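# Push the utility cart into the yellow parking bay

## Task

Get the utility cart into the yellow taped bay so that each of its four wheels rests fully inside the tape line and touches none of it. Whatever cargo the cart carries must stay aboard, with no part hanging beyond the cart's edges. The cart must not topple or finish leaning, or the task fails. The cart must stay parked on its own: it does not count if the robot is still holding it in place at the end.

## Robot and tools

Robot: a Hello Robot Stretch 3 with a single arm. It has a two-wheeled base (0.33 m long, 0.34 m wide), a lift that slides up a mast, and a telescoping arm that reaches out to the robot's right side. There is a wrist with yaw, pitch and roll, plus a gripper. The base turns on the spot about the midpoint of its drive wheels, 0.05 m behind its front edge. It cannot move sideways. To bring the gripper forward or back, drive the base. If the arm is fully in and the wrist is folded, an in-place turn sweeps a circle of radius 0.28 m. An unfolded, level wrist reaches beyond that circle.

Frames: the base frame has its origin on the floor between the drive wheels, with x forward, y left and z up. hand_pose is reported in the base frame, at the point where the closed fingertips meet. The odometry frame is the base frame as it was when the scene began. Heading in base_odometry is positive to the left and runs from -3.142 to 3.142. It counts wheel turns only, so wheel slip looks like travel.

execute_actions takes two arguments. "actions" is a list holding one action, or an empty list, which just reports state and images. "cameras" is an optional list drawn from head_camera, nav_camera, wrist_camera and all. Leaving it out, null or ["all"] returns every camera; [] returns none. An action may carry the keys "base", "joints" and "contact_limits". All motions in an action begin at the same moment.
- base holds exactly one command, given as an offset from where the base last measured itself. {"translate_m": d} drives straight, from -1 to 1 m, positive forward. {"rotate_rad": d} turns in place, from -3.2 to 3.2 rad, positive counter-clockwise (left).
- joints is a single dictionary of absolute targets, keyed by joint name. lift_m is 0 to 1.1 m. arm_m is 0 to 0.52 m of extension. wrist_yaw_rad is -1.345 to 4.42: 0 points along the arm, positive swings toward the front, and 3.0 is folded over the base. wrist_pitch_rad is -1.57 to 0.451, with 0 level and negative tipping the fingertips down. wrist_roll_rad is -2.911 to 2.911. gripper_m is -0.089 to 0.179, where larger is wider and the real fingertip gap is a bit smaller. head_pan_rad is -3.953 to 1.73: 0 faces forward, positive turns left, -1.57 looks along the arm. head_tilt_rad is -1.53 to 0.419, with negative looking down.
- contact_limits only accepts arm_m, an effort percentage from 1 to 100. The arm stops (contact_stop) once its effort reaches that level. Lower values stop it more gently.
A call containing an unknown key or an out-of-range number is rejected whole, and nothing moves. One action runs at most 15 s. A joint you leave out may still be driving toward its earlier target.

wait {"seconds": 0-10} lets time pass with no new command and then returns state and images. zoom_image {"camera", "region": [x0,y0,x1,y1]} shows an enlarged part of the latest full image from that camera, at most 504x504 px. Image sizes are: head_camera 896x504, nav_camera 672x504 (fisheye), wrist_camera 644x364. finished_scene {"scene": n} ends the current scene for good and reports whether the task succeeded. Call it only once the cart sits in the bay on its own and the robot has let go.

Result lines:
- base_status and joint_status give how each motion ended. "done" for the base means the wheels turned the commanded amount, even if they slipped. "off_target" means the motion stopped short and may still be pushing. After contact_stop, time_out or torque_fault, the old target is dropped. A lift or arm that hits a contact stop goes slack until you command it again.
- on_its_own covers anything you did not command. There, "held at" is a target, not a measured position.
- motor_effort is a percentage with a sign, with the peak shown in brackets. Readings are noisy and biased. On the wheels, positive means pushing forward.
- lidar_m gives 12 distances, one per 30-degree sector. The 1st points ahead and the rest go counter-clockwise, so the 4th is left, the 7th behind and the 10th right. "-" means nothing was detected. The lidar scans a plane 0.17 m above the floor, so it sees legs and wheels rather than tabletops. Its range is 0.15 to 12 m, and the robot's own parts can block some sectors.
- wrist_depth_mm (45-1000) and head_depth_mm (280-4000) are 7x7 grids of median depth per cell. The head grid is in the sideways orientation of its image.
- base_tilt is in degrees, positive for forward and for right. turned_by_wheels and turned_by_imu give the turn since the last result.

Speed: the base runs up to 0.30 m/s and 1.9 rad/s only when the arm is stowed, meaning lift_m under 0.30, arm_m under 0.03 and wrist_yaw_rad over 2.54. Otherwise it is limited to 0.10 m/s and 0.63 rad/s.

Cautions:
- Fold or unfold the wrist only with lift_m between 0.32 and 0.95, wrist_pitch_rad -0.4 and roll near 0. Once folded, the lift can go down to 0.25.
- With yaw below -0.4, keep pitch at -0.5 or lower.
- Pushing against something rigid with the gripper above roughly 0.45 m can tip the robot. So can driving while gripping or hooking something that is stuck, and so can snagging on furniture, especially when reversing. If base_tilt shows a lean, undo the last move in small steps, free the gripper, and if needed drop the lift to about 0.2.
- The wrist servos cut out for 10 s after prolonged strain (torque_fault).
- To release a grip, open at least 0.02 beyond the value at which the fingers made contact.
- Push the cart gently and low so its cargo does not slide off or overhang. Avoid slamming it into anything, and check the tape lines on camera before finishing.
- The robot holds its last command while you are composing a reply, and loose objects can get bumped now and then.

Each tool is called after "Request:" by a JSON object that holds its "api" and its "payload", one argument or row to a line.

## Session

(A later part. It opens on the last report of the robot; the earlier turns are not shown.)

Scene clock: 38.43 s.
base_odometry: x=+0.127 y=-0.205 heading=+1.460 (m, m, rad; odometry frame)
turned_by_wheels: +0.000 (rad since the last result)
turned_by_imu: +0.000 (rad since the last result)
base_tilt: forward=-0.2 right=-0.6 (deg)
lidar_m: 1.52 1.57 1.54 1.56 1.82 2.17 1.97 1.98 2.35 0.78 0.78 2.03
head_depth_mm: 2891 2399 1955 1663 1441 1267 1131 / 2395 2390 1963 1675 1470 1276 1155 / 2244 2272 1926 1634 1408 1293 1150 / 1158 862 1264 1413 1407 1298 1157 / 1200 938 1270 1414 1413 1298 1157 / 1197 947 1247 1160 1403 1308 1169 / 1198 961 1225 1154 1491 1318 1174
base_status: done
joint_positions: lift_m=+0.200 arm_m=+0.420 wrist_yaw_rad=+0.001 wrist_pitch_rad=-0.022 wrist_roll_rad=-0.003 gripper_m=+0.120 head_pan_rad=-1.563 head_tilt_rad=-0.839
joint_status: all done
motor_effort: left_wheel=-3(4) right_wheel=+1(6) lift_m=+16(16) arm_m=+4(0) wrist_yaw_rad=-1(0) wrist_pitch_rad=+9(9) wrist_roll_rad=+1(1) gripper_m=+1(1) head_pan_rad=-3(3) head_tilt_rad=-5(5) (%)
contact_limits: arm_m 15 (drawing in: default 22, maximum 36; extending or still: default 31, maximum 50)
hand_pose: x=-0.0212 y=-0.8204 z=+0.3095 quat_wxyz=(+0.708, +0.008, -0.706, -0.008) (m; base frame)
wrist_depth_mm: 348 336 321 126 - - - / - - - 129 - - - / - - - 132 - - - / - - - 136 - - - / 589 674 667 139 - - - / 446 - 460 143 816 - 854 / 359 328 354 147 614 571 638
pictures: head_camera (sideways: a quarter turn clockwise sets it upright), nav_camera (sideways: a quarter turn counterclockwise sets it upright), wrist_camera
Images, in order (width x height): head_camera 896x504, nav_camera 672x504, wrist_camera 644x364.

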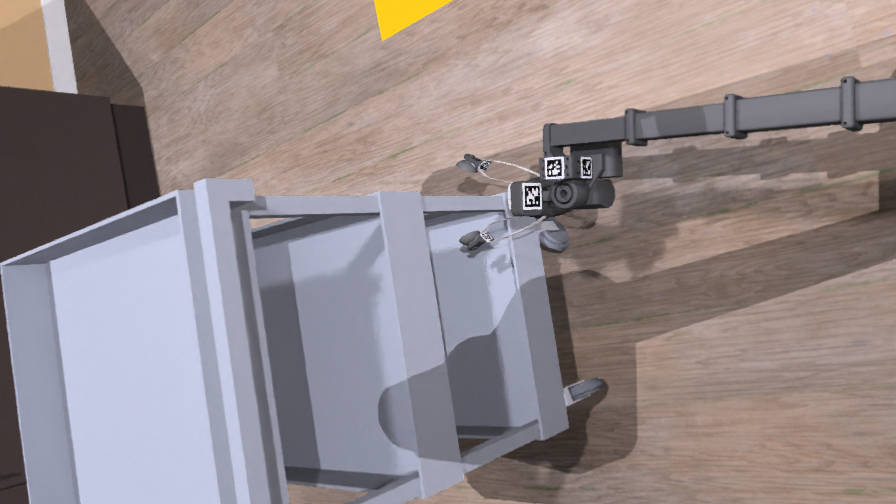

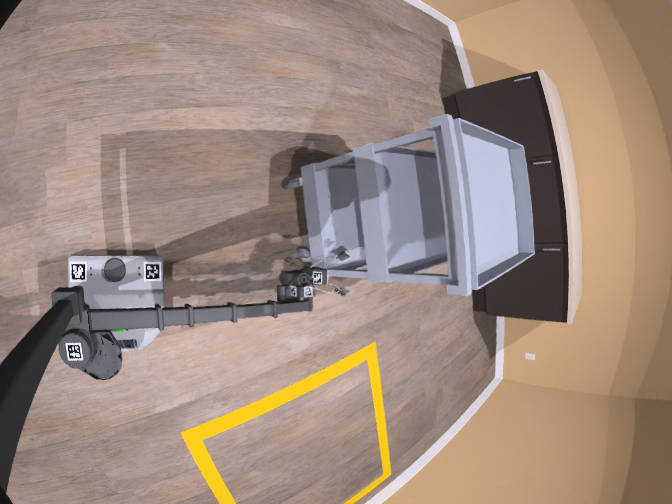

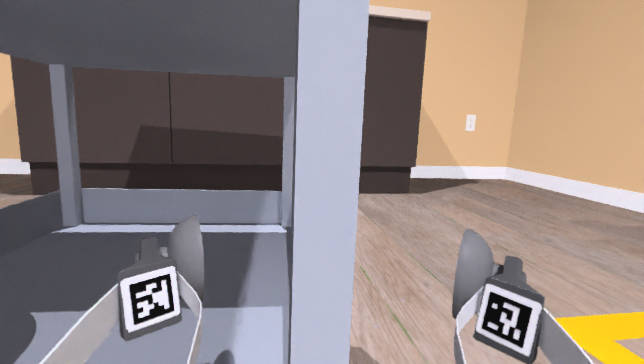

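Request:
{"api": "execute_actions", "payload": {
  "actions": [
    {"joints": {"gripper_m": 0.005, "head_pan_rad": -1.75, "head_tilt_rad": -0.8}}
  ]
}}

Scene clock: 40.33 s.
base_odometry: x=+0.127 y=-0.205 heading=+1.460 (m, m, rad; odometry frame)
turned_by_wheels: +0.000 (rad since the last result)
turned_by_imu: +0.000 (rad since the last result)
base_tilt: forward=-0.3 right=-0.8 (deg)
lidar_m: 1.52 1.57 1.54 1.56 1.82 2.17 1.97 1.98 2.35 0.78 0.78 2.03
head_depth_mm: 2942 2518 2037 1697 1473 1293 1141 / 3083 2559 2051 1724 1482 1294 1159 / 3034 2580 2074 1736 1509 1306 1156 / 2351 2550 2100 1748 1546 1312 1159 / 2243 2393 1010 1170 1418 1323 1174 / 2037 1015 1246 1155 1401 1327 1181 / 1252 1032 847 1136 1356 1341 1187
base_status: not commanded
joint_positions: lift_m=+0.200 arm_m=+0.420 wrist_yaw_rad=+0.006 wrist_pitch_rad=-0.022 wrist_roll_rad=-0.003 gripper_m=+0.006 head_pan_rad=-1.743 head_tilt_rad=-0.804
joint_status: all done
motor_effort: left_wheel=+1(3) right_wheel=-3(3) lift_m=+15(16) arm_m=+0(3) wrist_yaw_rad=-8(7) wrist_pitch_rad=+9(9) wrist_roll_rad=+1(1) gripper_m=-12(92) head_pan_rad=-4(21) head_tilt_rad=+2(6) (%)
hand_pose: x=-0.0199 y=-0.8206 z=+0.3095 quat_wxyz=(+0.708, +0.010, -0.706, -0.006) (m; base frame)
wrist_depth_mm: 348 330 323 124 - - - / - - - 127 - - - / - - - 130 - - - / - - - 134 - - - / 583 644 678 137 - - - / 440 447 489 140 879 822 842 / 342 348 337 145 583 628 634
pictures: head_camera (sideways: a quarter turn clockwise sets it upright), nav_camera (sideways: a quarter turn counterclockwise sets it upright), wrist_camera
Images, in order (width x height): head_camera 896x504, nav_camera 672x504, wrist_camera 644x364.

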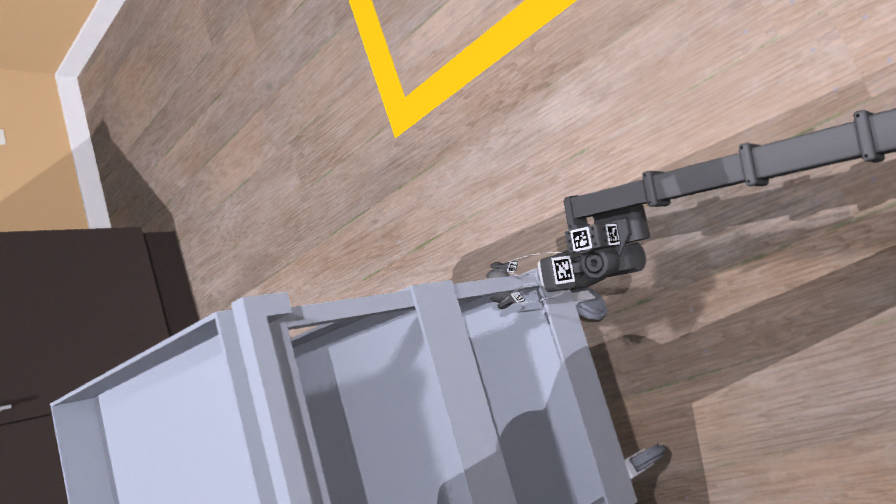

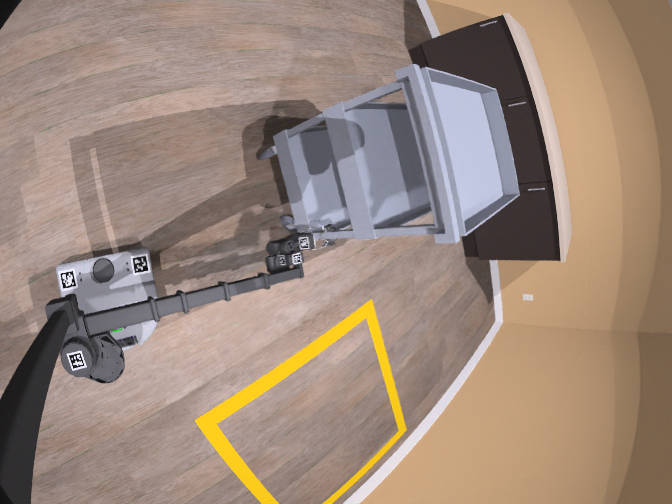

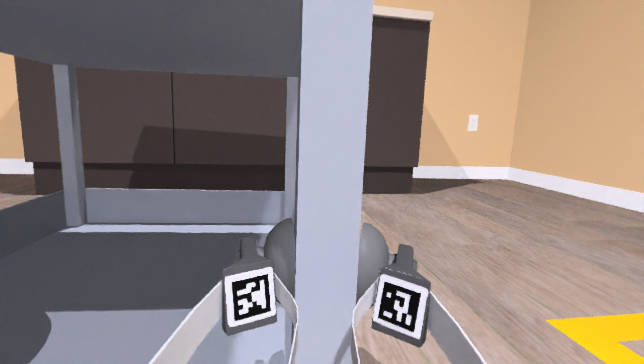

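Request:
{"api": "execute_actions", "payload": {
  "actions": [
    {"base": {"translate_m": -0.2}}
  ]
}}

Scene clock: 44.60 s.
base_odometry: x=+0.105 y=-0.403 heading=+1.460 (m, m, rad; odometry frame)
turned_by_wheels: +0.000 (rad since the last result)
turned_by_imu: +0.002 (rad since the last result)
base_tilt: forward=-0.4 right=-0.8 (deg)
lidar_m: 1.73 1.75 1.60 1.78 1.78 1.98 1.78 1.78 2.12 0.75 0.75 2.25
head_depth_mm: 2676 2531 2036 1711 1456 1287 1142 / 3002 2531 2072 1721 1472 1298 1159 / 3051 2605 2093 1733 1521 1304 1160 / 2952 2656 2118 1756 1559 1315 1169 / 2276 2462 1189 1150 1417 1322 1169 / 2185 986 1235 1143 1365 1335 1184 / 2015 1030 823 1135 1329 1319 1185
base_status: done
joint_positions: lift_m=+0.200 arm_m=+0.420 wrist_yaw_rad=+0.060 wrist_pitch_rad=-0.022 wrist_roll_rad=-0.003 gripper_m=+0.006 head_pan_rad=-1.743 head_tilt_rad=-0.804
joint_status: not commanded
on_its_own: wrist_yaw_rad is held at +0.042, not at your +0.000, by its stall guard, which is not easing now; wrist_yaw_rad is at rest, and its effort (-24) is outside its rest range (-12 to +12)
motor_effort: left_wheel=+9(27) right_wheel=-10(34) lift_m=+16(16) arm_m=+0(2) wrist_yaw_rad=-24(63) wrist_pitch_rad=+9(9) wrist_roll_rad=+1(1) gripper_m=-15(18) head_pan_rad=-4(4) head_tilt_rad=+1(2) (%)
hand_pose: x=-0.0060 y=-0.8203 z=+0.3095 quat_wxyz=(+0.708, +0.029, -0.705, +0.013) (m; base frame)
wrist_depth_mm: 347 334 322 127 - - - / - - - 131 - - - / - - - 134 - - - / - - - 137 - - - / 631 645 662 140 - - - / 444 451 493 143 856 821 841 / 342 347 341 149 585 632 625
pictures: head_camera (sideways: a quarter turn clockwise sets it upright), nav_camera (sideways: a quarter turn counterclockwise sets it upright), wrist_camera
Images, in order (width x height): head_camera 896x504, nav_camera 672x504, wrist_camera 644x364.

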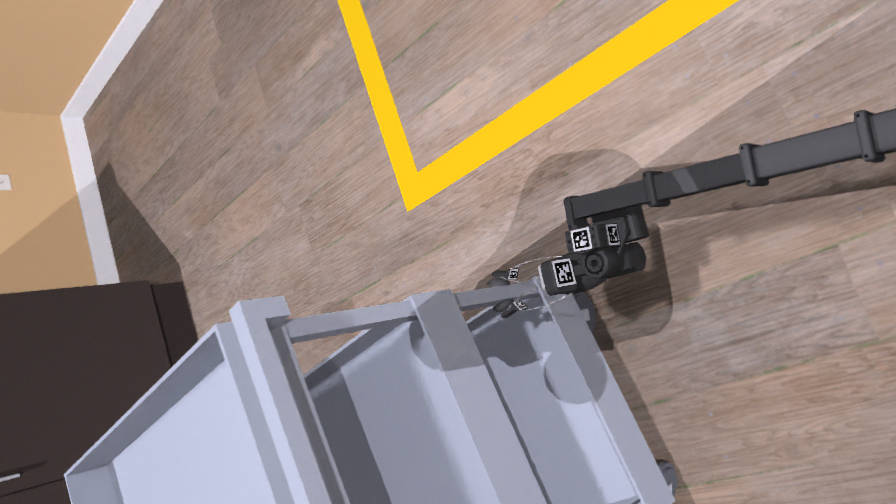

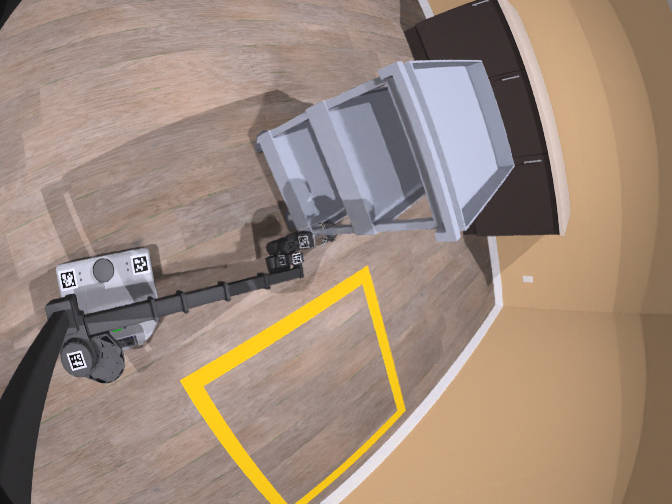

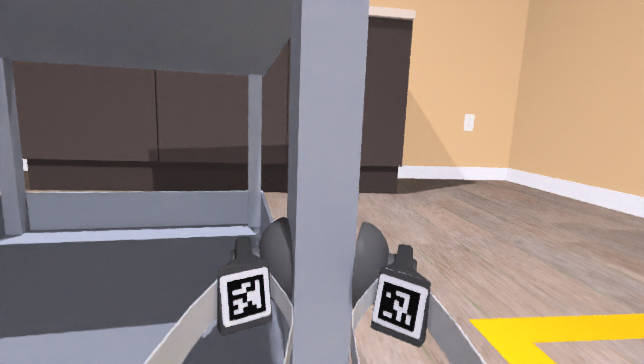

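Request:
{"api": "execute_actions", "payload": {
  "actions": [
    {"base": {"translate_m": -0.3}, "joints": {"head_pan_rad": -1.65}}
  ]
}}

Scene clock: 49.30 s.
base_odometry: x=+0.072 y=-0.702 heading=+1.461 (m, m, rad; odometry frame)
turned_by_wheels: +0.000 (rad since the last result)
turned_by_imu: +0.002 (rad since the last result)
base_tilt: forward=-0.3 right=-0.7 (deg)
lidar_m: 2.02 2.02 1.74 1.26 1.72 1.65 1.49 1.49 1.78 0.72 0.69 2.57
head_depth_mm: 2564 2532 2024 1706 1466 1288 1145 / 3019 2561 2053 1716 1471 1308 1173 / 3019 2605 2077 1733 1547 1307 1159 / 2941 2616 2039 1677 1436 1313 1168 / 2365 937 1150 1143 1393 1322 1175 / 2205 985 821 1122 1313 1306 1178 / 2077 1032 784 1132 1270 1291 1180
base_status: done
joint_positions: lift_m=+0.200 arm_m=+0.420 wrist_yaw_rad=+0.151 wrist_pitch_rad=-0.022 wrist_roll_rad=-0.003 gripper_m=+0.006 head_pan_rad=-1.657 head_tilt_rad=-0.804
joint_status: all done
on_its_own: wrist_yaw_rad is held at +0.132, not at your +0.000, by its stall guard, which is not easing now; wrist_yaw_rad is at rest, and its effort (-25) is outside its rest range (-12 to +12)
motor_effort: left_wheel=+7(18) right_wheel=-8(27) lift_m=+16(16) arm_m=-1(1) wrist_yaw_rad=-25(44) wrist_pitch_rad=+9(9) wrist_roll_rad=+1(1) gripper_m=-14(16) head_pan_rad=+5(16) head_tilt_rad=+3(2) (%)
hand_pose: x=+0.0170 y=-0.8179 z=+0.3095 quat_wxyz=(+0.707, +0.061, -0.703, +0.046) (m; base frame)
wrist_depth_mm: 347 333 322 130 - - - / - - - 133 - - - / - - - 136 - - - / - - - 140 - - - / 605 649 683 143 - - - / 441 448 - 146 854 834 852 / 340 349 335 151 585 628 637
pictures: head_camera (sideways: a quarter turn clockwise sets it upright), nav_camera (sideways: a quarter turn counterclockwise sets it upright), wrist_camera
Images, in order (width x height): head_camera 896x504, nav_camera 672x504, wrist_camera 644x364.

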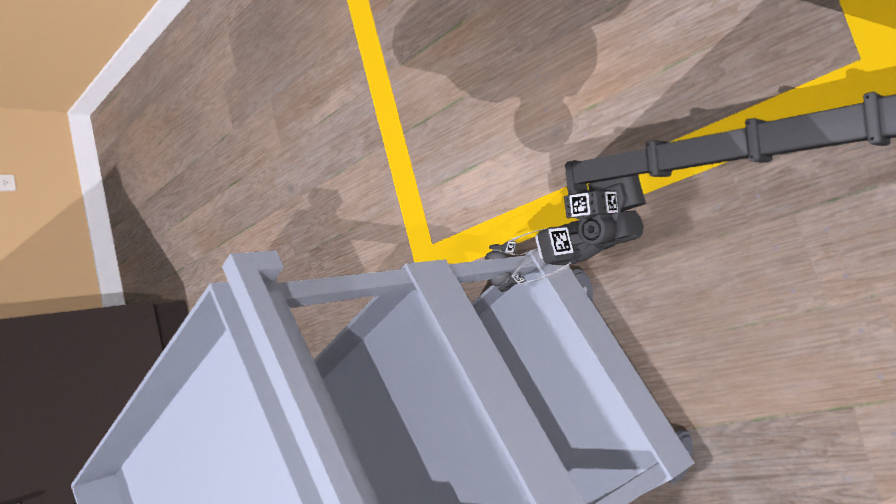

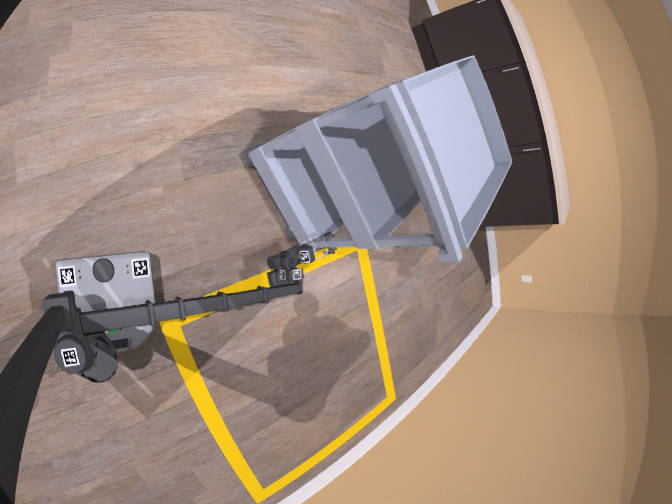

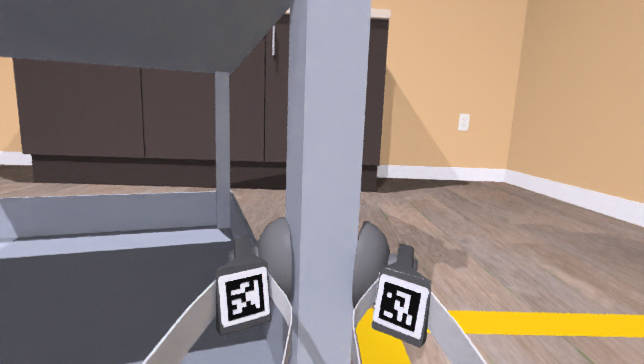

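Request:
{"api": "execute_actions", "payload": {
  "actions": [
    {"base": {"translate_m": -0.4}}
  ]
}}

Scene clock: 54.67 s.
base_odometry: x=+0.028 y=-1.099 heading=+1.461 (m, m, rad; odometry frame)
turned_by_wheels: +0.000 (rad since the last result)
turned_by_imu: +0.003 (rad since the last result)
base_tilt: forward=-0.3 right=-0.6 (deg)
lidar_m: 2.42 2.40 1.84 1.24 1.64 1.22 1.10 1.10 1.31 0.69 0.61 2.98
head_depth_mm: 1885 2060 2033 1716 1468 1286 1142 / 2290 2436 2044 1716 1478 1300 1170 / 2873 2597 2084 1731 1539 1298 1159 / 3038 2611 2102 1755 1477 1306 1164 / 2935 2641 962 1105 1355 1328 1173 / 2832 954 776 1118 1287 1267 1179 / 2242 994 733 1133 989 1223 1188
base_status: done
joint_positions: lift_m=+0.200 arm_m=+0.420 wrist_yaw_rad=+0.296 wrist_pitch_rad=-0.022 wrist_roll_rad=-0.003 gripper_m=+0.006 head_pan_rad=-1.657 head_tilt_rad=-0.803
joint_status: not commanded
on_its_own: wrist_yaw_rad is held at +0.280, not at your +0.000, by its stall guard, which is not easing now; wrist_yaw_rad is at rest, and its effort (-20) is outside its rest range (-12 to +12)
motor_effort: left_wheel=+2(23) right_wheel=-3(32) lift_m=+17(16) arm_m=-1(0) wrist_yaw_rad=-20(57) wrist_pitch_rad=+9(9) wrist_roll_rad=+1(1) gripper_m=-13(18) head_pan_rad=+5(4) head_tilt_rad=+2(0) (%)
hand_pose: x=+0.0532 y=-0.8096 z=+0.3095 quat_wxyz=(+0.702, +0.112, -0.697, +0.097) (m; base frame)
wrist_depth_mm: 348 331 327 130 - - - / - - - 134 - - - / - - - 137 - - - / - - - 142 - - - / 580 632 683 144 - - - / 440 448 492 147 822 828 842 / 340 347 333 154 578 622 629
pictures: head_camera (sideways: a quarter turn clockwise sets it upright), nav_camera (sideways: a quarter turn counterclockwise sets it upright), wrist_camera
Images, in order (width x height): head_camera 896x504, nav_camera 672x504, wrist_camera 644x364.

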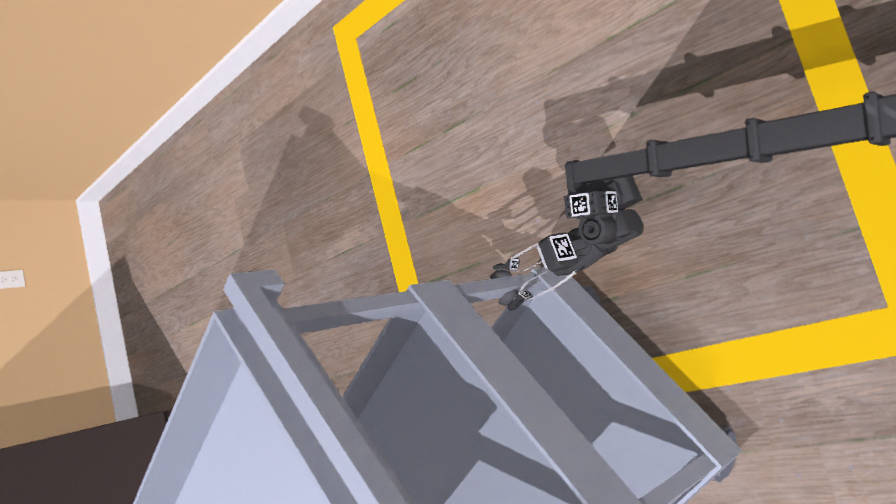

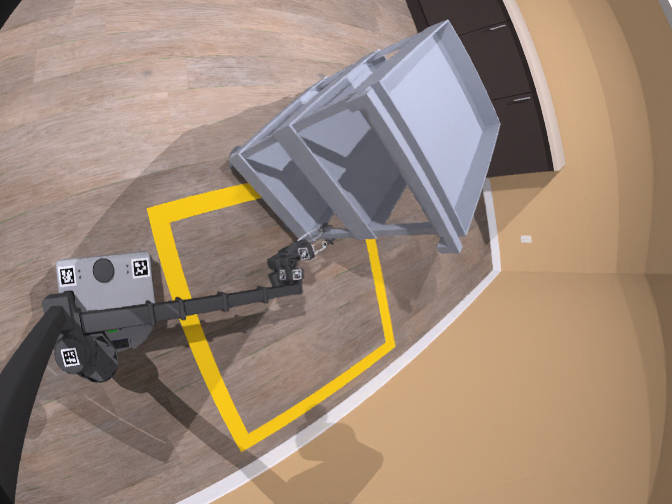

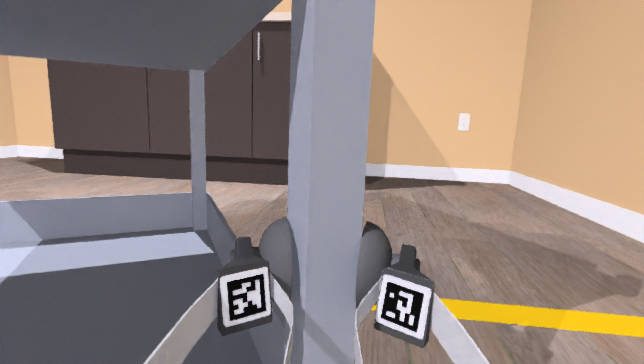

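Request:
{"api": "execute_actions", "payload": {
  "actions": [
    {"base": {"translate_m": -0.4}, "joints": {"head_pan_rad": -1.6, "head_tilt_rad": -0.9}}
  ]
}}

Scene clock: 60.07 s.
base_odometry: x=-0.015 y=-1.497 heading=+1.461 (m, m, rad; odometry frame)
turned_by_wheels: +0.000 (rad since the last result)
turned_by_imu: +0.003 (rad since the last result)
base_tilt: forward=-0.3 right=-0.7 (deg)
lidar_m: 2.82 2.26 1.32 1.55 1.25 0.77 0.70 0.71 0.85 0.67 0.54 0.91
head_depth_mm: 1349 1469 1618 1572 1401 1250 1123 / 1678 1860 1831 1605 1410 1264 1145 / 2197 2188 1872 1613 1374 1261 1151 / 2678 2200 1894 1644 1401 1267 1148 / 2847 795 1119 1171 1366 1278 1151 / 2874 845 1135 1039 1256 1250 1152 / 2837 878 673 1045 938 1268 1158
base_status: done
joint_positions: lift_m=+0.200 arm_m=+0.420 wrist_yaw_rad=+0.447 wrist_pitch_rad=-0.022 wrist_roll_rad=-0.003 gripper_m=+0.006 head_pan_rad=-1.607 head_tilt_rad=-0.889
joint_status: all done
on_its_own: wrist_yaw_rad is held at +0.428, not at your +0.000, by its stall guard, which is not easing now; wrist_yaw_rad is at rest, and its effort (-25) is outside its rest range (-12 to +12)
motor_effort: left_wheel=+6(23) right_wheel=-6(34) lift_m=+16(16) arm_m=-1(0) wrist_yaw_rad=-25(59) wrist_pitch_rad=+9(9) wrist_roll_rad=+1(1) gripper_m=-15(18) head_pan_rad=+5(12) head_tilt_rad=-5(13) (%)
hand_pose: x=+0.0890 y=-0.7957 z=+0.3095 quat_wxyz=(+0.692, +0.164, -0.687, +0.149) (m; base frame)
wrist_depth_mm: 346 334 324 132 - - - / - - - 135 - - - / - - - 139 - - - / - - - 144 - - - / 588 630 670 145 - - - / 443 453 - 150 873 820 832 / 346 347 322 156 578 621 643
pictures: head_camera (sideways: a quarter turn clockwise sets it upright), nav_camera (sideways: a quarter turn counterclockwise sets it upright), wrist_camera
Images, in order (width x height): head_camera 896x504, nav_camera 672x504, wrist_camera 644x364.

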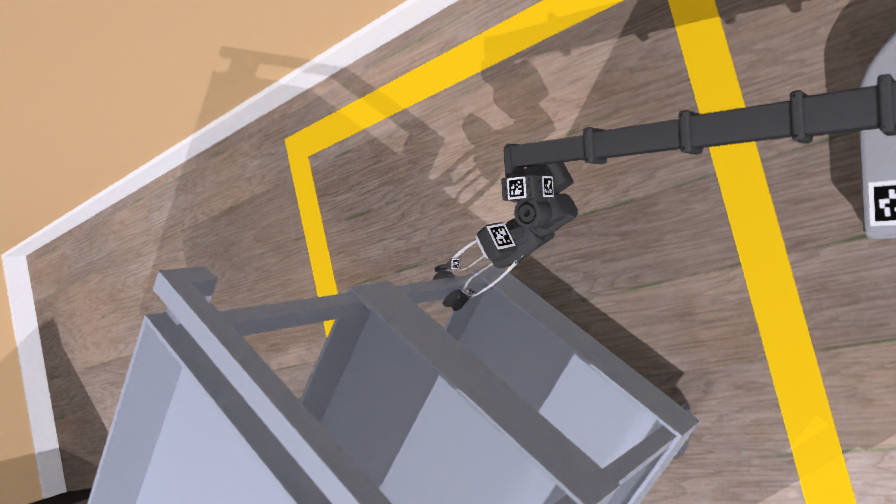

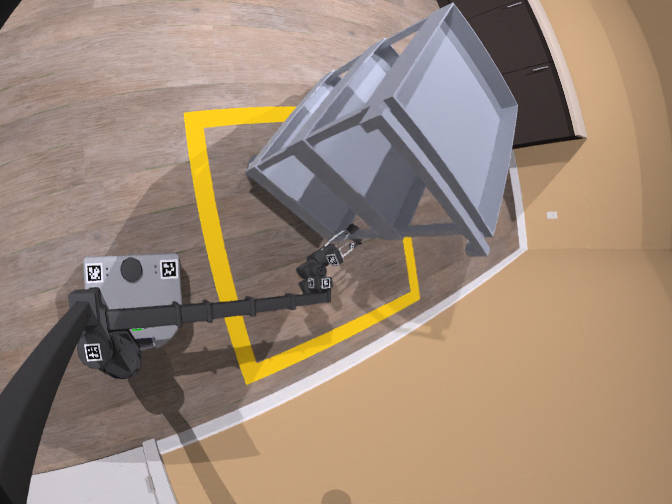

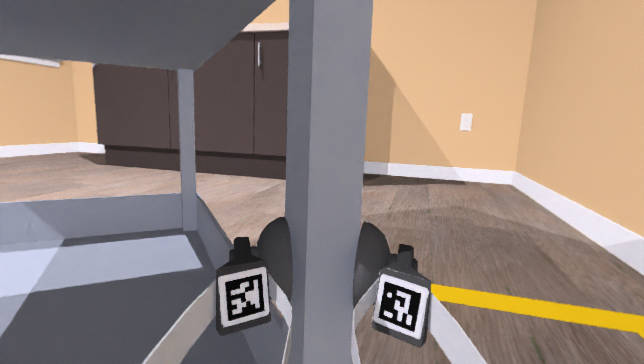

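Request:
{"api": "execute_actions", "payload": {
  "actions": [
    {"base": {"translate_m": -0.27}}
  ]
}}

Scene clock: 64.87 s.
base_odometry: x=-0.045 y=-1.765 heading=+1.461 (m, m, rad; odometry frame)
turned_by_wheels: +0.000 (rad since the last result)
turned_by_imu: +0.002 (rad since the last result)
base_tilt: forward=-0.3 right=-0.6 (deg)
lidar_m: 3.05 2.48 1.45 1.50 0.78 0.48 0.43 0.45 0.53 0.67 0.50 0.67
head_depth_mm: 842 920 1010 1113 1236 1222 1124 / 1046 1165 1312 1480 1409 1255 1144 / 1375 1587 1759 1612 1369 1254 1150 / 2004 2141 1879 1643 1407 1264 1145 / 2784 792 1785 1224 1337 1285 1151 / 2864 821 1124 1037 1248 1230 1157 / 2867 855 652 1029 912 1234 1160
base_status: done
joint_positions: lift_m=+0.200 arm_m=+0.420 wrist_yaw_rad=+0.553 wrist_pitch_rad=-0.022 wrist_roll_rad=-0.002 gripper_m=+0.006 head_pan_rad=-1.607 head_tilt_rad=-0.889
joint_status: not commanded
on_its_own: wrist_yaw_rad is held at +0.532, not at your +0.000, by its stall guard, which is not easing now; wrist_yaw_rad is at rest, and its effort (-28) is outside its rest range (-12 to +12)
motor_effort: left_wheel=+8(20) right_wheel=-8(30) lift_m=+16(16) arm_m=-1(1) wrist_yaw_rad=-28(51) wrist_pitch_rad=+9(9) wrist_roll_rad=+1(1) gripper_m=-14(16) head_pan_rad=+4(4) head_tilt_rad=-5(4) (%)
hand_pose: x=+0.1128 y=-0.7827 z=+0.3095 quat_wxyz=(+0.684, +0.200, -0.677, +0.186) (m; base frame)
wrist_depth_mm: 345 333 321 134 - - - / - - - 137 - - - / - - - 141 - - - / - - - 145 - - 958 / 581 642 664 147 - - 938 / 439 451 - 151 876 841 798 / 340 348 320 157 580 616 633
pictures: head_camera (sideways: a quarter turn clockwise sets it upright), nav_camera (sideways: a quarter turn counterclockwise sets it upright), wrist_camera
Images, in order (width x height): head_camera 896x504, nav_camera 672x504, wrist_camera 644x364.

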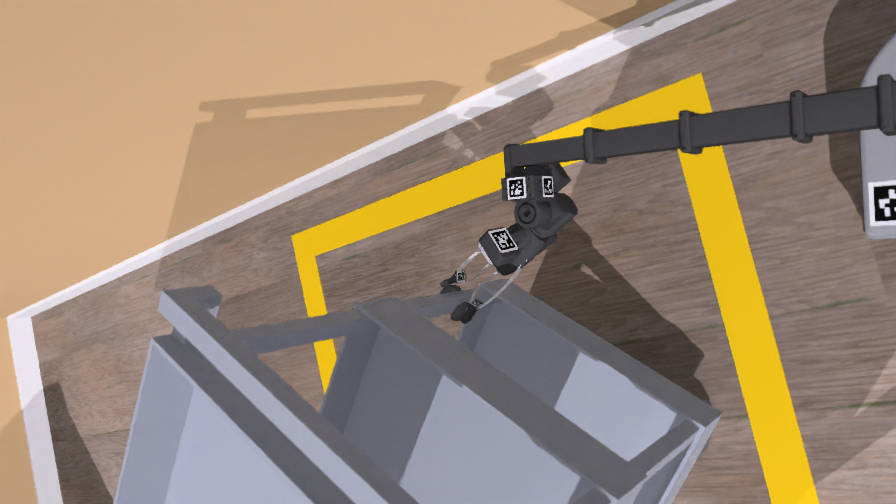

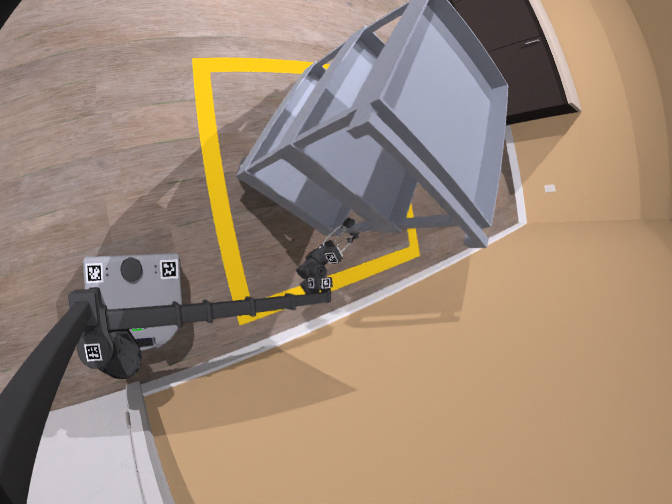

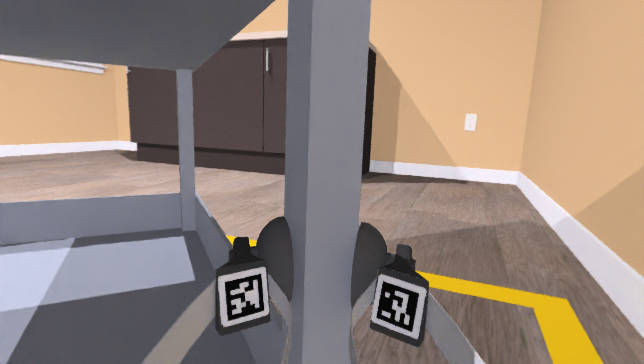

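Request:
{"api": "execute_actions", "payload": {
  "actions": [
    {"joints": {"arm_m": 0.518, "head_pan_rad": -1.45, "head_tilt_rad": -0.95}}
  ]
}}

Scene clock: 70.20 s.
base_odometry: x=-0.045 y=-1.765 heading=+1.460 (m, m, rad; odometry frame)
turned_by_wheels: -0.001 (rad since the last result)
turned_by_imu: -0.001 (rad since the last result)
base_tilt: forward=-0.3 right=-0.8 (deg)
lidar_m: 3.02 2.47 1.45 1.50 0.78 0.48 0.43 0.44 0.53 0.66 0.51 0.81
head_depth_mm: 1192 1264 1346 1416 1341 1224 1127 / 1663 1774 1710 1583 1378 1235 - / 2300 2084 1806 1525 1381 1241 1158 / 849 956 1120 1377 1378 1252 1136 / 903 712 1080 1004 1251 1260 1145 / 923 798 631 917 1306 1263 1144 / 947 810 698 1043 1367 1272 1152
base_status: not commanded
joint_positions: lift_m=+0.200 arm_m=+0.518 wrist_yaw_rad=+0.529 wrist_pitch_rad=-0.021 wrist_roll_rad=-0.002 gripper_m=+0.006 head_pan_rad=-1.457 head_tilt_rad=-0.938
joint_status: all done
on_its_own: wrist_yaw_rad is held at +0.532, not at your +0.000, by its stall guard, which is not easing now
motor_effort: left_wheel=-13(13) right_wheel=+13(12) lift_m=+16(16) arm_m=+5(4) wrist_yaw_rad=+5(42) wrist_pitch_rad=+9(9) wrist_roll_rad=+1(1) gripper_m=-14(16) head_pan_rad=+5(21) head_tilt_rad=-5(10) (%)
hand_pose: x=+0.1076 y=-0.8833 z=+0.3096 quat_wxyz=(+0.686, +0.192, -0.679, +0.178) (m; base frame)
wrist_depth_mm: 346 335 - 134 - - 936 / - - - 138 - - 909 / - - - 143 - - 849 / - - - 146 - - 835 / 566 589 - 149 - - 790 / 442 451 374 152 - 821 733 / 341 348 297 157 585 627 609
pictures: head_camera (sideways: a quarter turn clockwise sets it upright), nav_camera (sideways: a quarter turn counterclockwise sets it upright), wrist_camera
Images, in order (width x height): head_camera 896x504, nav_camera 672x504, wrist_camera 644x364.

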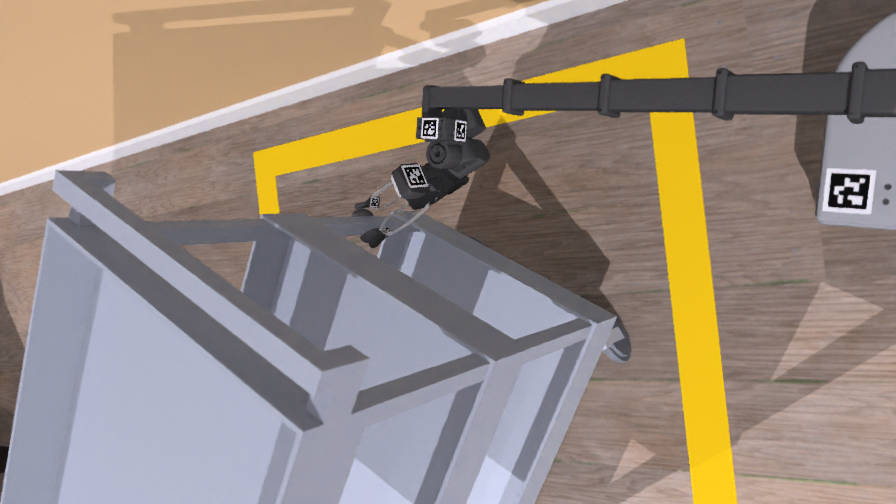

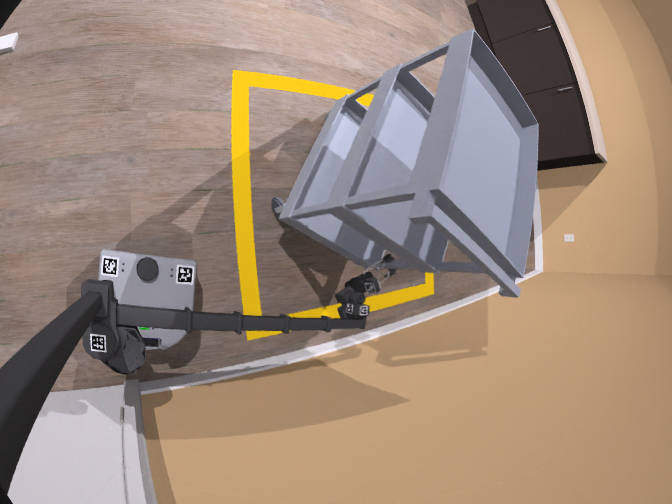

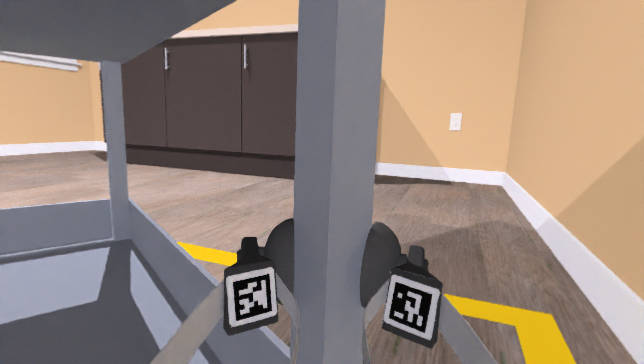

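Request:
{"api": "execute_actions", "payload": {
  "actions": []
}}

Scene clock: 70.87 s.
base_odometry: x=-0.045 y=-1.765 heading=+1.460 (m, m, rad; odometry frame)
turned_by_wheels: +0.000 (rad since the last result)
turned_by_imu: +0.000 (rad since the last result)
base_tilt: forward=-0.3 right=-0.6 (deg)
lidar_m: 3.02 2.48 1.45 1.50 0.79 0.48 0.43 0.45 0.53 0.67 0.51 0.82
head_depth_mm: 1199 1266 1351 1421 1347 1229 1129 / 1657 1788 1716 1590 1372 1230 - / 2294 2066 1766 1526 1389 1247 1155 / 851 963 1124 1390 1371 1248 1136 / 898 711 1086 1008 1253 1257 1142 / 920 800 631 917 1308 1264 1143 / 949 809 701 1037 1369 1271 1153
base_status: not commanded
joint_positions: lift_m=+0.200 arm_m=+0.518 wrist_yaw_rad=+0.529 wrist_pitch_rad=-0.021 wrist_roll_rad=-0.002 gripper_m=+0.006 head_pan_rad=-1.457 head_tilt_rad=-0.938
joint_status: all done
on_its_own: wrist_yaw_rad is held at +0.532, not at your +0.000, by its stall guard, which is not easing now
motor_effort: left_wheel=-13(13) right_wheel=+13(12) lift_m=+16(16) arm_m=+4(4) wrist_yaw_rad=+5(42) wrist_pitch_rad=+9(9) wrist_roll_rad=+1(1) gripper_m=-14(16) head_pan_rad=+4(21) head_tilt_rad=-5(10) (%)
hand_pose: x=+0.1076 y=-0.8833 z=+0.3096 quat_wxyz=(+0.686, +0.192, -0.679, +0.178) (m; base frame)
wrist_depth_mm: 350 336 - 134 - - 919 / - - - 138 - - 879 / - - - 143 - - 846 / - - - 146 - - 836 / 562 591 - 149 - - 784 / 446 450 371 152 - 815 737 / 342 349 296 157 582 627 613
pictures: head_camera (sideways: a quarter turn clockwise sets it upright), nav_camera (sideways: a quarter turn counterclockwise sets it upright), wrist_camera
Images, in order (width x height): head_camera 896x504, nav_camera 672x504, wrist_camera 644x364.

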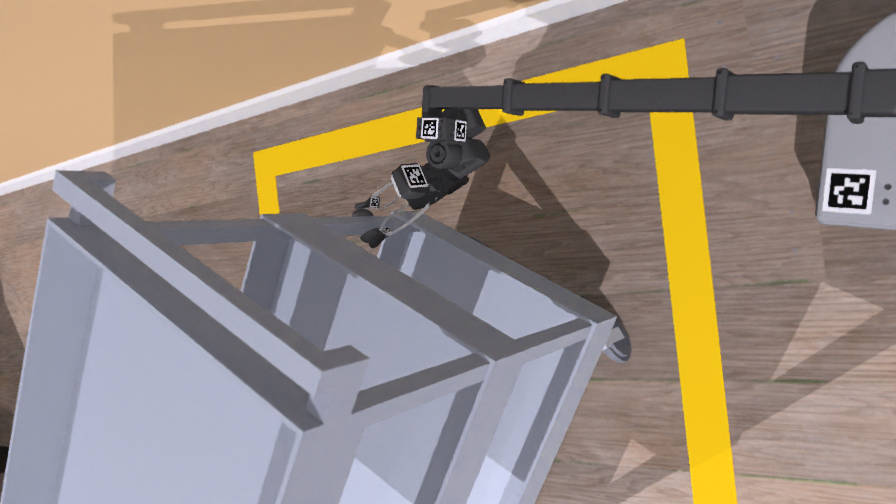

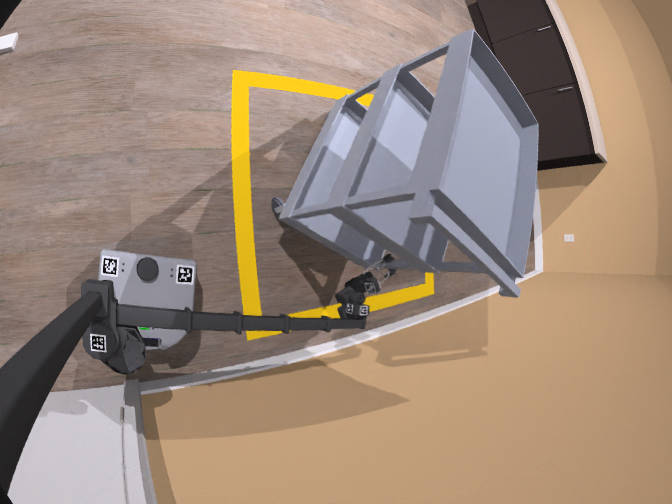

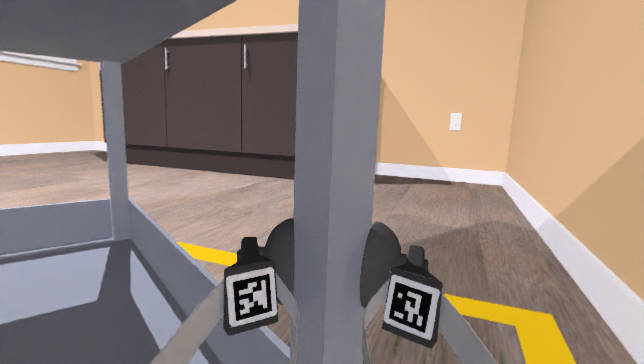

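Request:
{"api": "execute_actions", "payload": {
  "actions": [
    {"joints": {"gripper_m": 0.15, "wrist_yaw_rad": 0.53}}
  ]
}}

Scene clock: 74.97 s.
base_odometry: x=-0.045 y=-1.765 heading=+1.461 (m, m, rad; odometry frame)
turned_by_wheels: +0.000 (rad since the last result)
turned_by_imu: +0.001 (rad since the last result)
base_tilt: forward=-0.4 right=-0.7 (deg)
lidar_m: 3.05 2.48 1.45 1.49 0.78 0.48 0.43 0.45 0.53 0.66 0.51 0.81
head_depth_mm: 1196 1262 1357 1425 1344 1223 1131 / 1667 1800 1726 1595 1375 1240 - / 2315 2061 1777 1532 1379 1245 1155 / 852 953 1126 1381 1369 1248 1134 / 901 703 1080 1002 1253 1255 1144 / 922 801 630 916 1306 1265 1147 / 949 809 699 1037 1377 1276 1150
base_status: not commanded
joint_positions: lift_m=+0.200 arm_m=+0.518 wrist_yaw_rad=+0.528 wrist_pitch_rad=-0.021 wrist_roll_rad=-0.002 gripper_m=+0.150 head_pan_rad=-1.457 head_tilt_rad=-0.938
joint_status: all done
motor_effort: left_wheel=-4(12) right_wheel=+2(13) lift_m=+16(16) arm_m=+3(5) wrist_yaw_rad=+4(6) wrist_pitch_rad=+9(9) wrist_roll_rad=+1(1) gripper_m=+0(92) head_pan_rad=+5(4) head_tilt_rad=-5(5) (%)
hand_pose: x=+0.1073 y=-0.8837 z=+0.3096 quat_wxyz=(+0.686, +0.192, -0.679, +0.177) (m; base frame)
wrist_depth_mm: 346 335 - 133 - - 909 / - - - 136 - - 883 / - - - 140 - - 857 / - - - 145 - - 815 / 567 605 - 149 - - 786 / 441 - 733 153 812 875 696 / 328 331 297 156 610 614 624
pictures: head_camera (sideways: a quarter turn clockwise sets it upright), nav_camera (sideways: a quarter turn counterclockwise sets it upright), wrist_camera
Images, in order (width x height): head_camera 896x504, nav_camera 672x504, wrist_camera 644x364.

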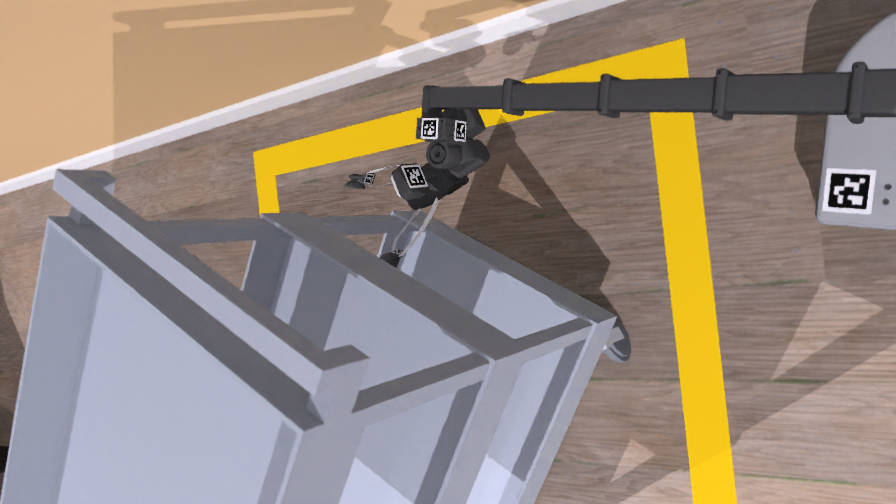

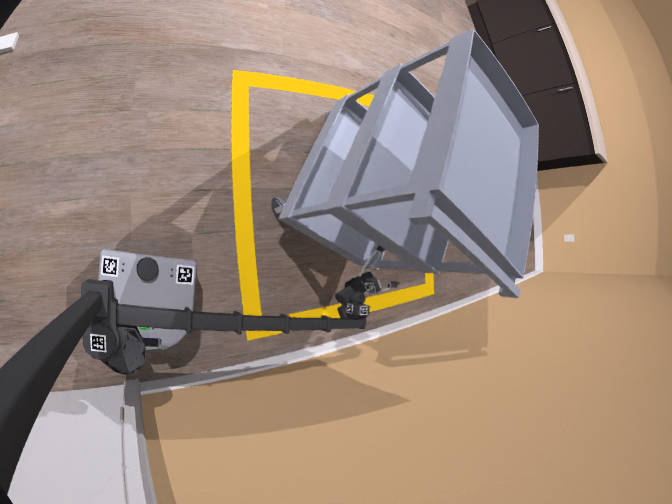

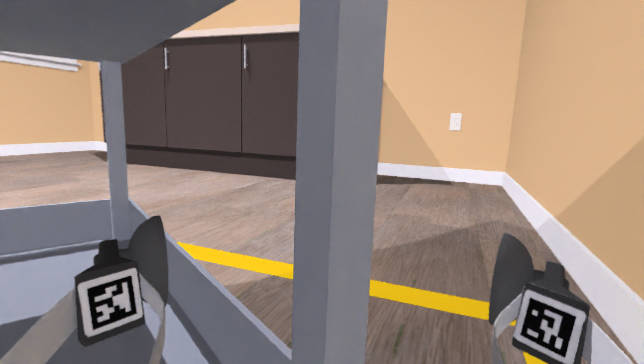

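Request:
{"api": "execute_actions", "payload": {
  "actions": [
    {"joints": {"arm_m": 0.05, "head_pan_rad": -0.95, "head_tilt_rad": -0.85}}
  ]
}}

Scene clock: 80.00 s.
base_odometry: x=-0.045 y=-1.765 heading=+1.461 (m, m, rad; odometry frame)
turned_by_wheels: +0.000 (rad since the last result)
turned_by_imu: +0.000 (rad since the last result)
base_tilt: forward=-0.3 right=-0.8 (deg)
lidar_m: 3.03 2.47 1.45 1.50 0.78 0.48 0.43 0.45 0.53 0.66 0.51 0.82
head_depth_mm: 2464 872 666 1055 1350 1270 1134 / 1041 884 656 947 1268 1270 1142 / 1100 893 707 1025 1155 1262 1143 / 1072 903 1158 1100 1375 1287 1150 / 1067 909 1241 1478 1459 1292 1158 / 2838 1035 1917 1700 1471 1296 1165 / 2989 2461 2034 1711 1484 1313 1171
base_status: not commanded
joint_positions: lift_m=+0.200 arm_m=+0.050 wrist_yaw_rad=+0.529 wrist_pitch_rad=-0.021 wrist_roll_rad=-0.002 gripper_m=+0.150 head_pan_rad=-0.957 head_tilt_rad=-0.853
joint_status: all done
motor_effort: left_wheel=-3(3) right_wheel=+1(2) lift_m=+16(16) arm_m=-2(7) wrist_yaw_rad=+1(3) wrist_pitch_rad=+9(9) wrist_roll_rad=+1(1) gripper_m=+1(1) head_pan_rad=+4(39) head_tilt_rad=+1(11) (%)
hand_pose: x=+0.1077 y=-0.4159 z=+0.3096 quat_wxyz=(+0.686, +0.192, -0.679, +0.178) (m; base frame)
wrist_depth_mm: - 435 265 312 370 480 - / - - 271 652 609 - - / - - 280 - - - - / - 846 286 - - - - / - 725 294 695 644 - - / 742 - 300 367 438 741 817 / 554 569 301 348 567 611 673
pictures: head_camera (sideways: a quarter turn clockwise sets it upright), nav_camera (sideways: a quarter turn counterclockwise sets it upright), wrist_camera
Images, in order (width x height): head_camera 896x504, nav_camera 672x504, wrist_camera 644x364.

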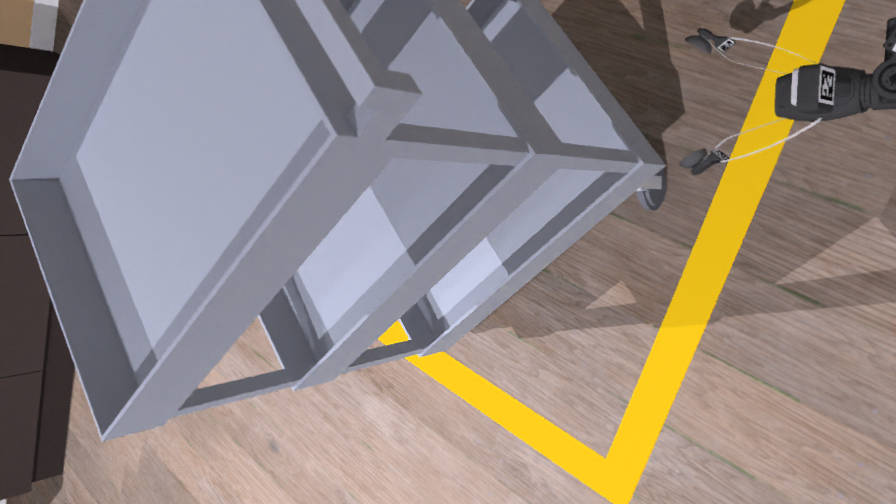

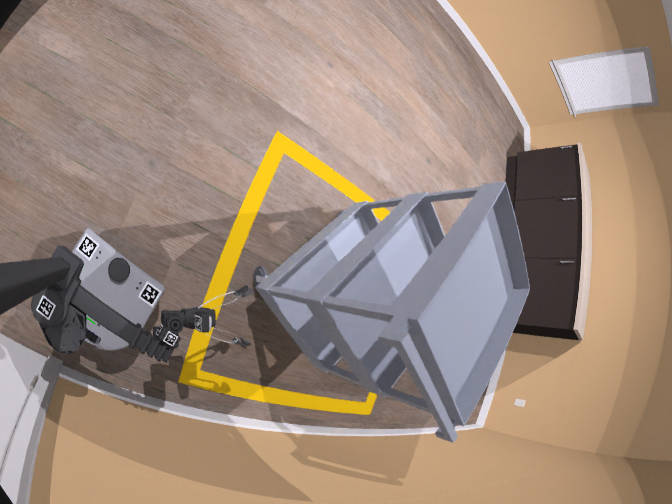

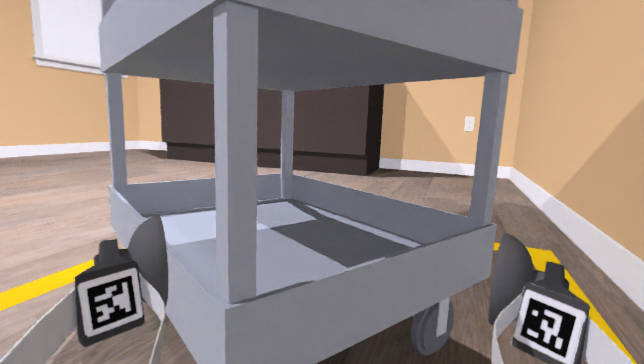

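Request:
{"api": "zoom_image", "payload": {
  "camera": "head_camera",
  "region": [330, 270, 530, 420]
}}

Request:
{"api": "zoom_image", "payload": {
  "camera": "head_camera",
  "region": [580, 120, 760, 260]
}}

Region (330, 270, 530, 420) of head_camera's 896x504 image, scaled by 2.520, with more detail than that image has; it fills the top 378 rows of this view, and the rest is white.

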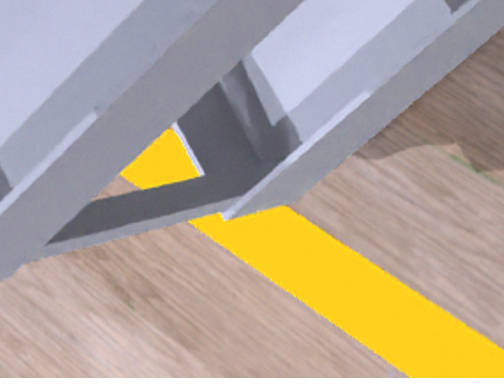

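Region (580, 120, 760, 260) of head_camera's 896x504 image, scaled by 2.800, with more detail than that image has.

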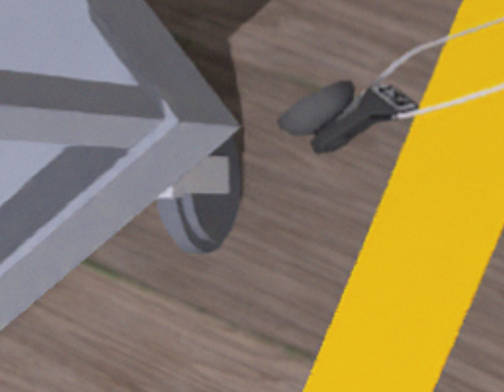

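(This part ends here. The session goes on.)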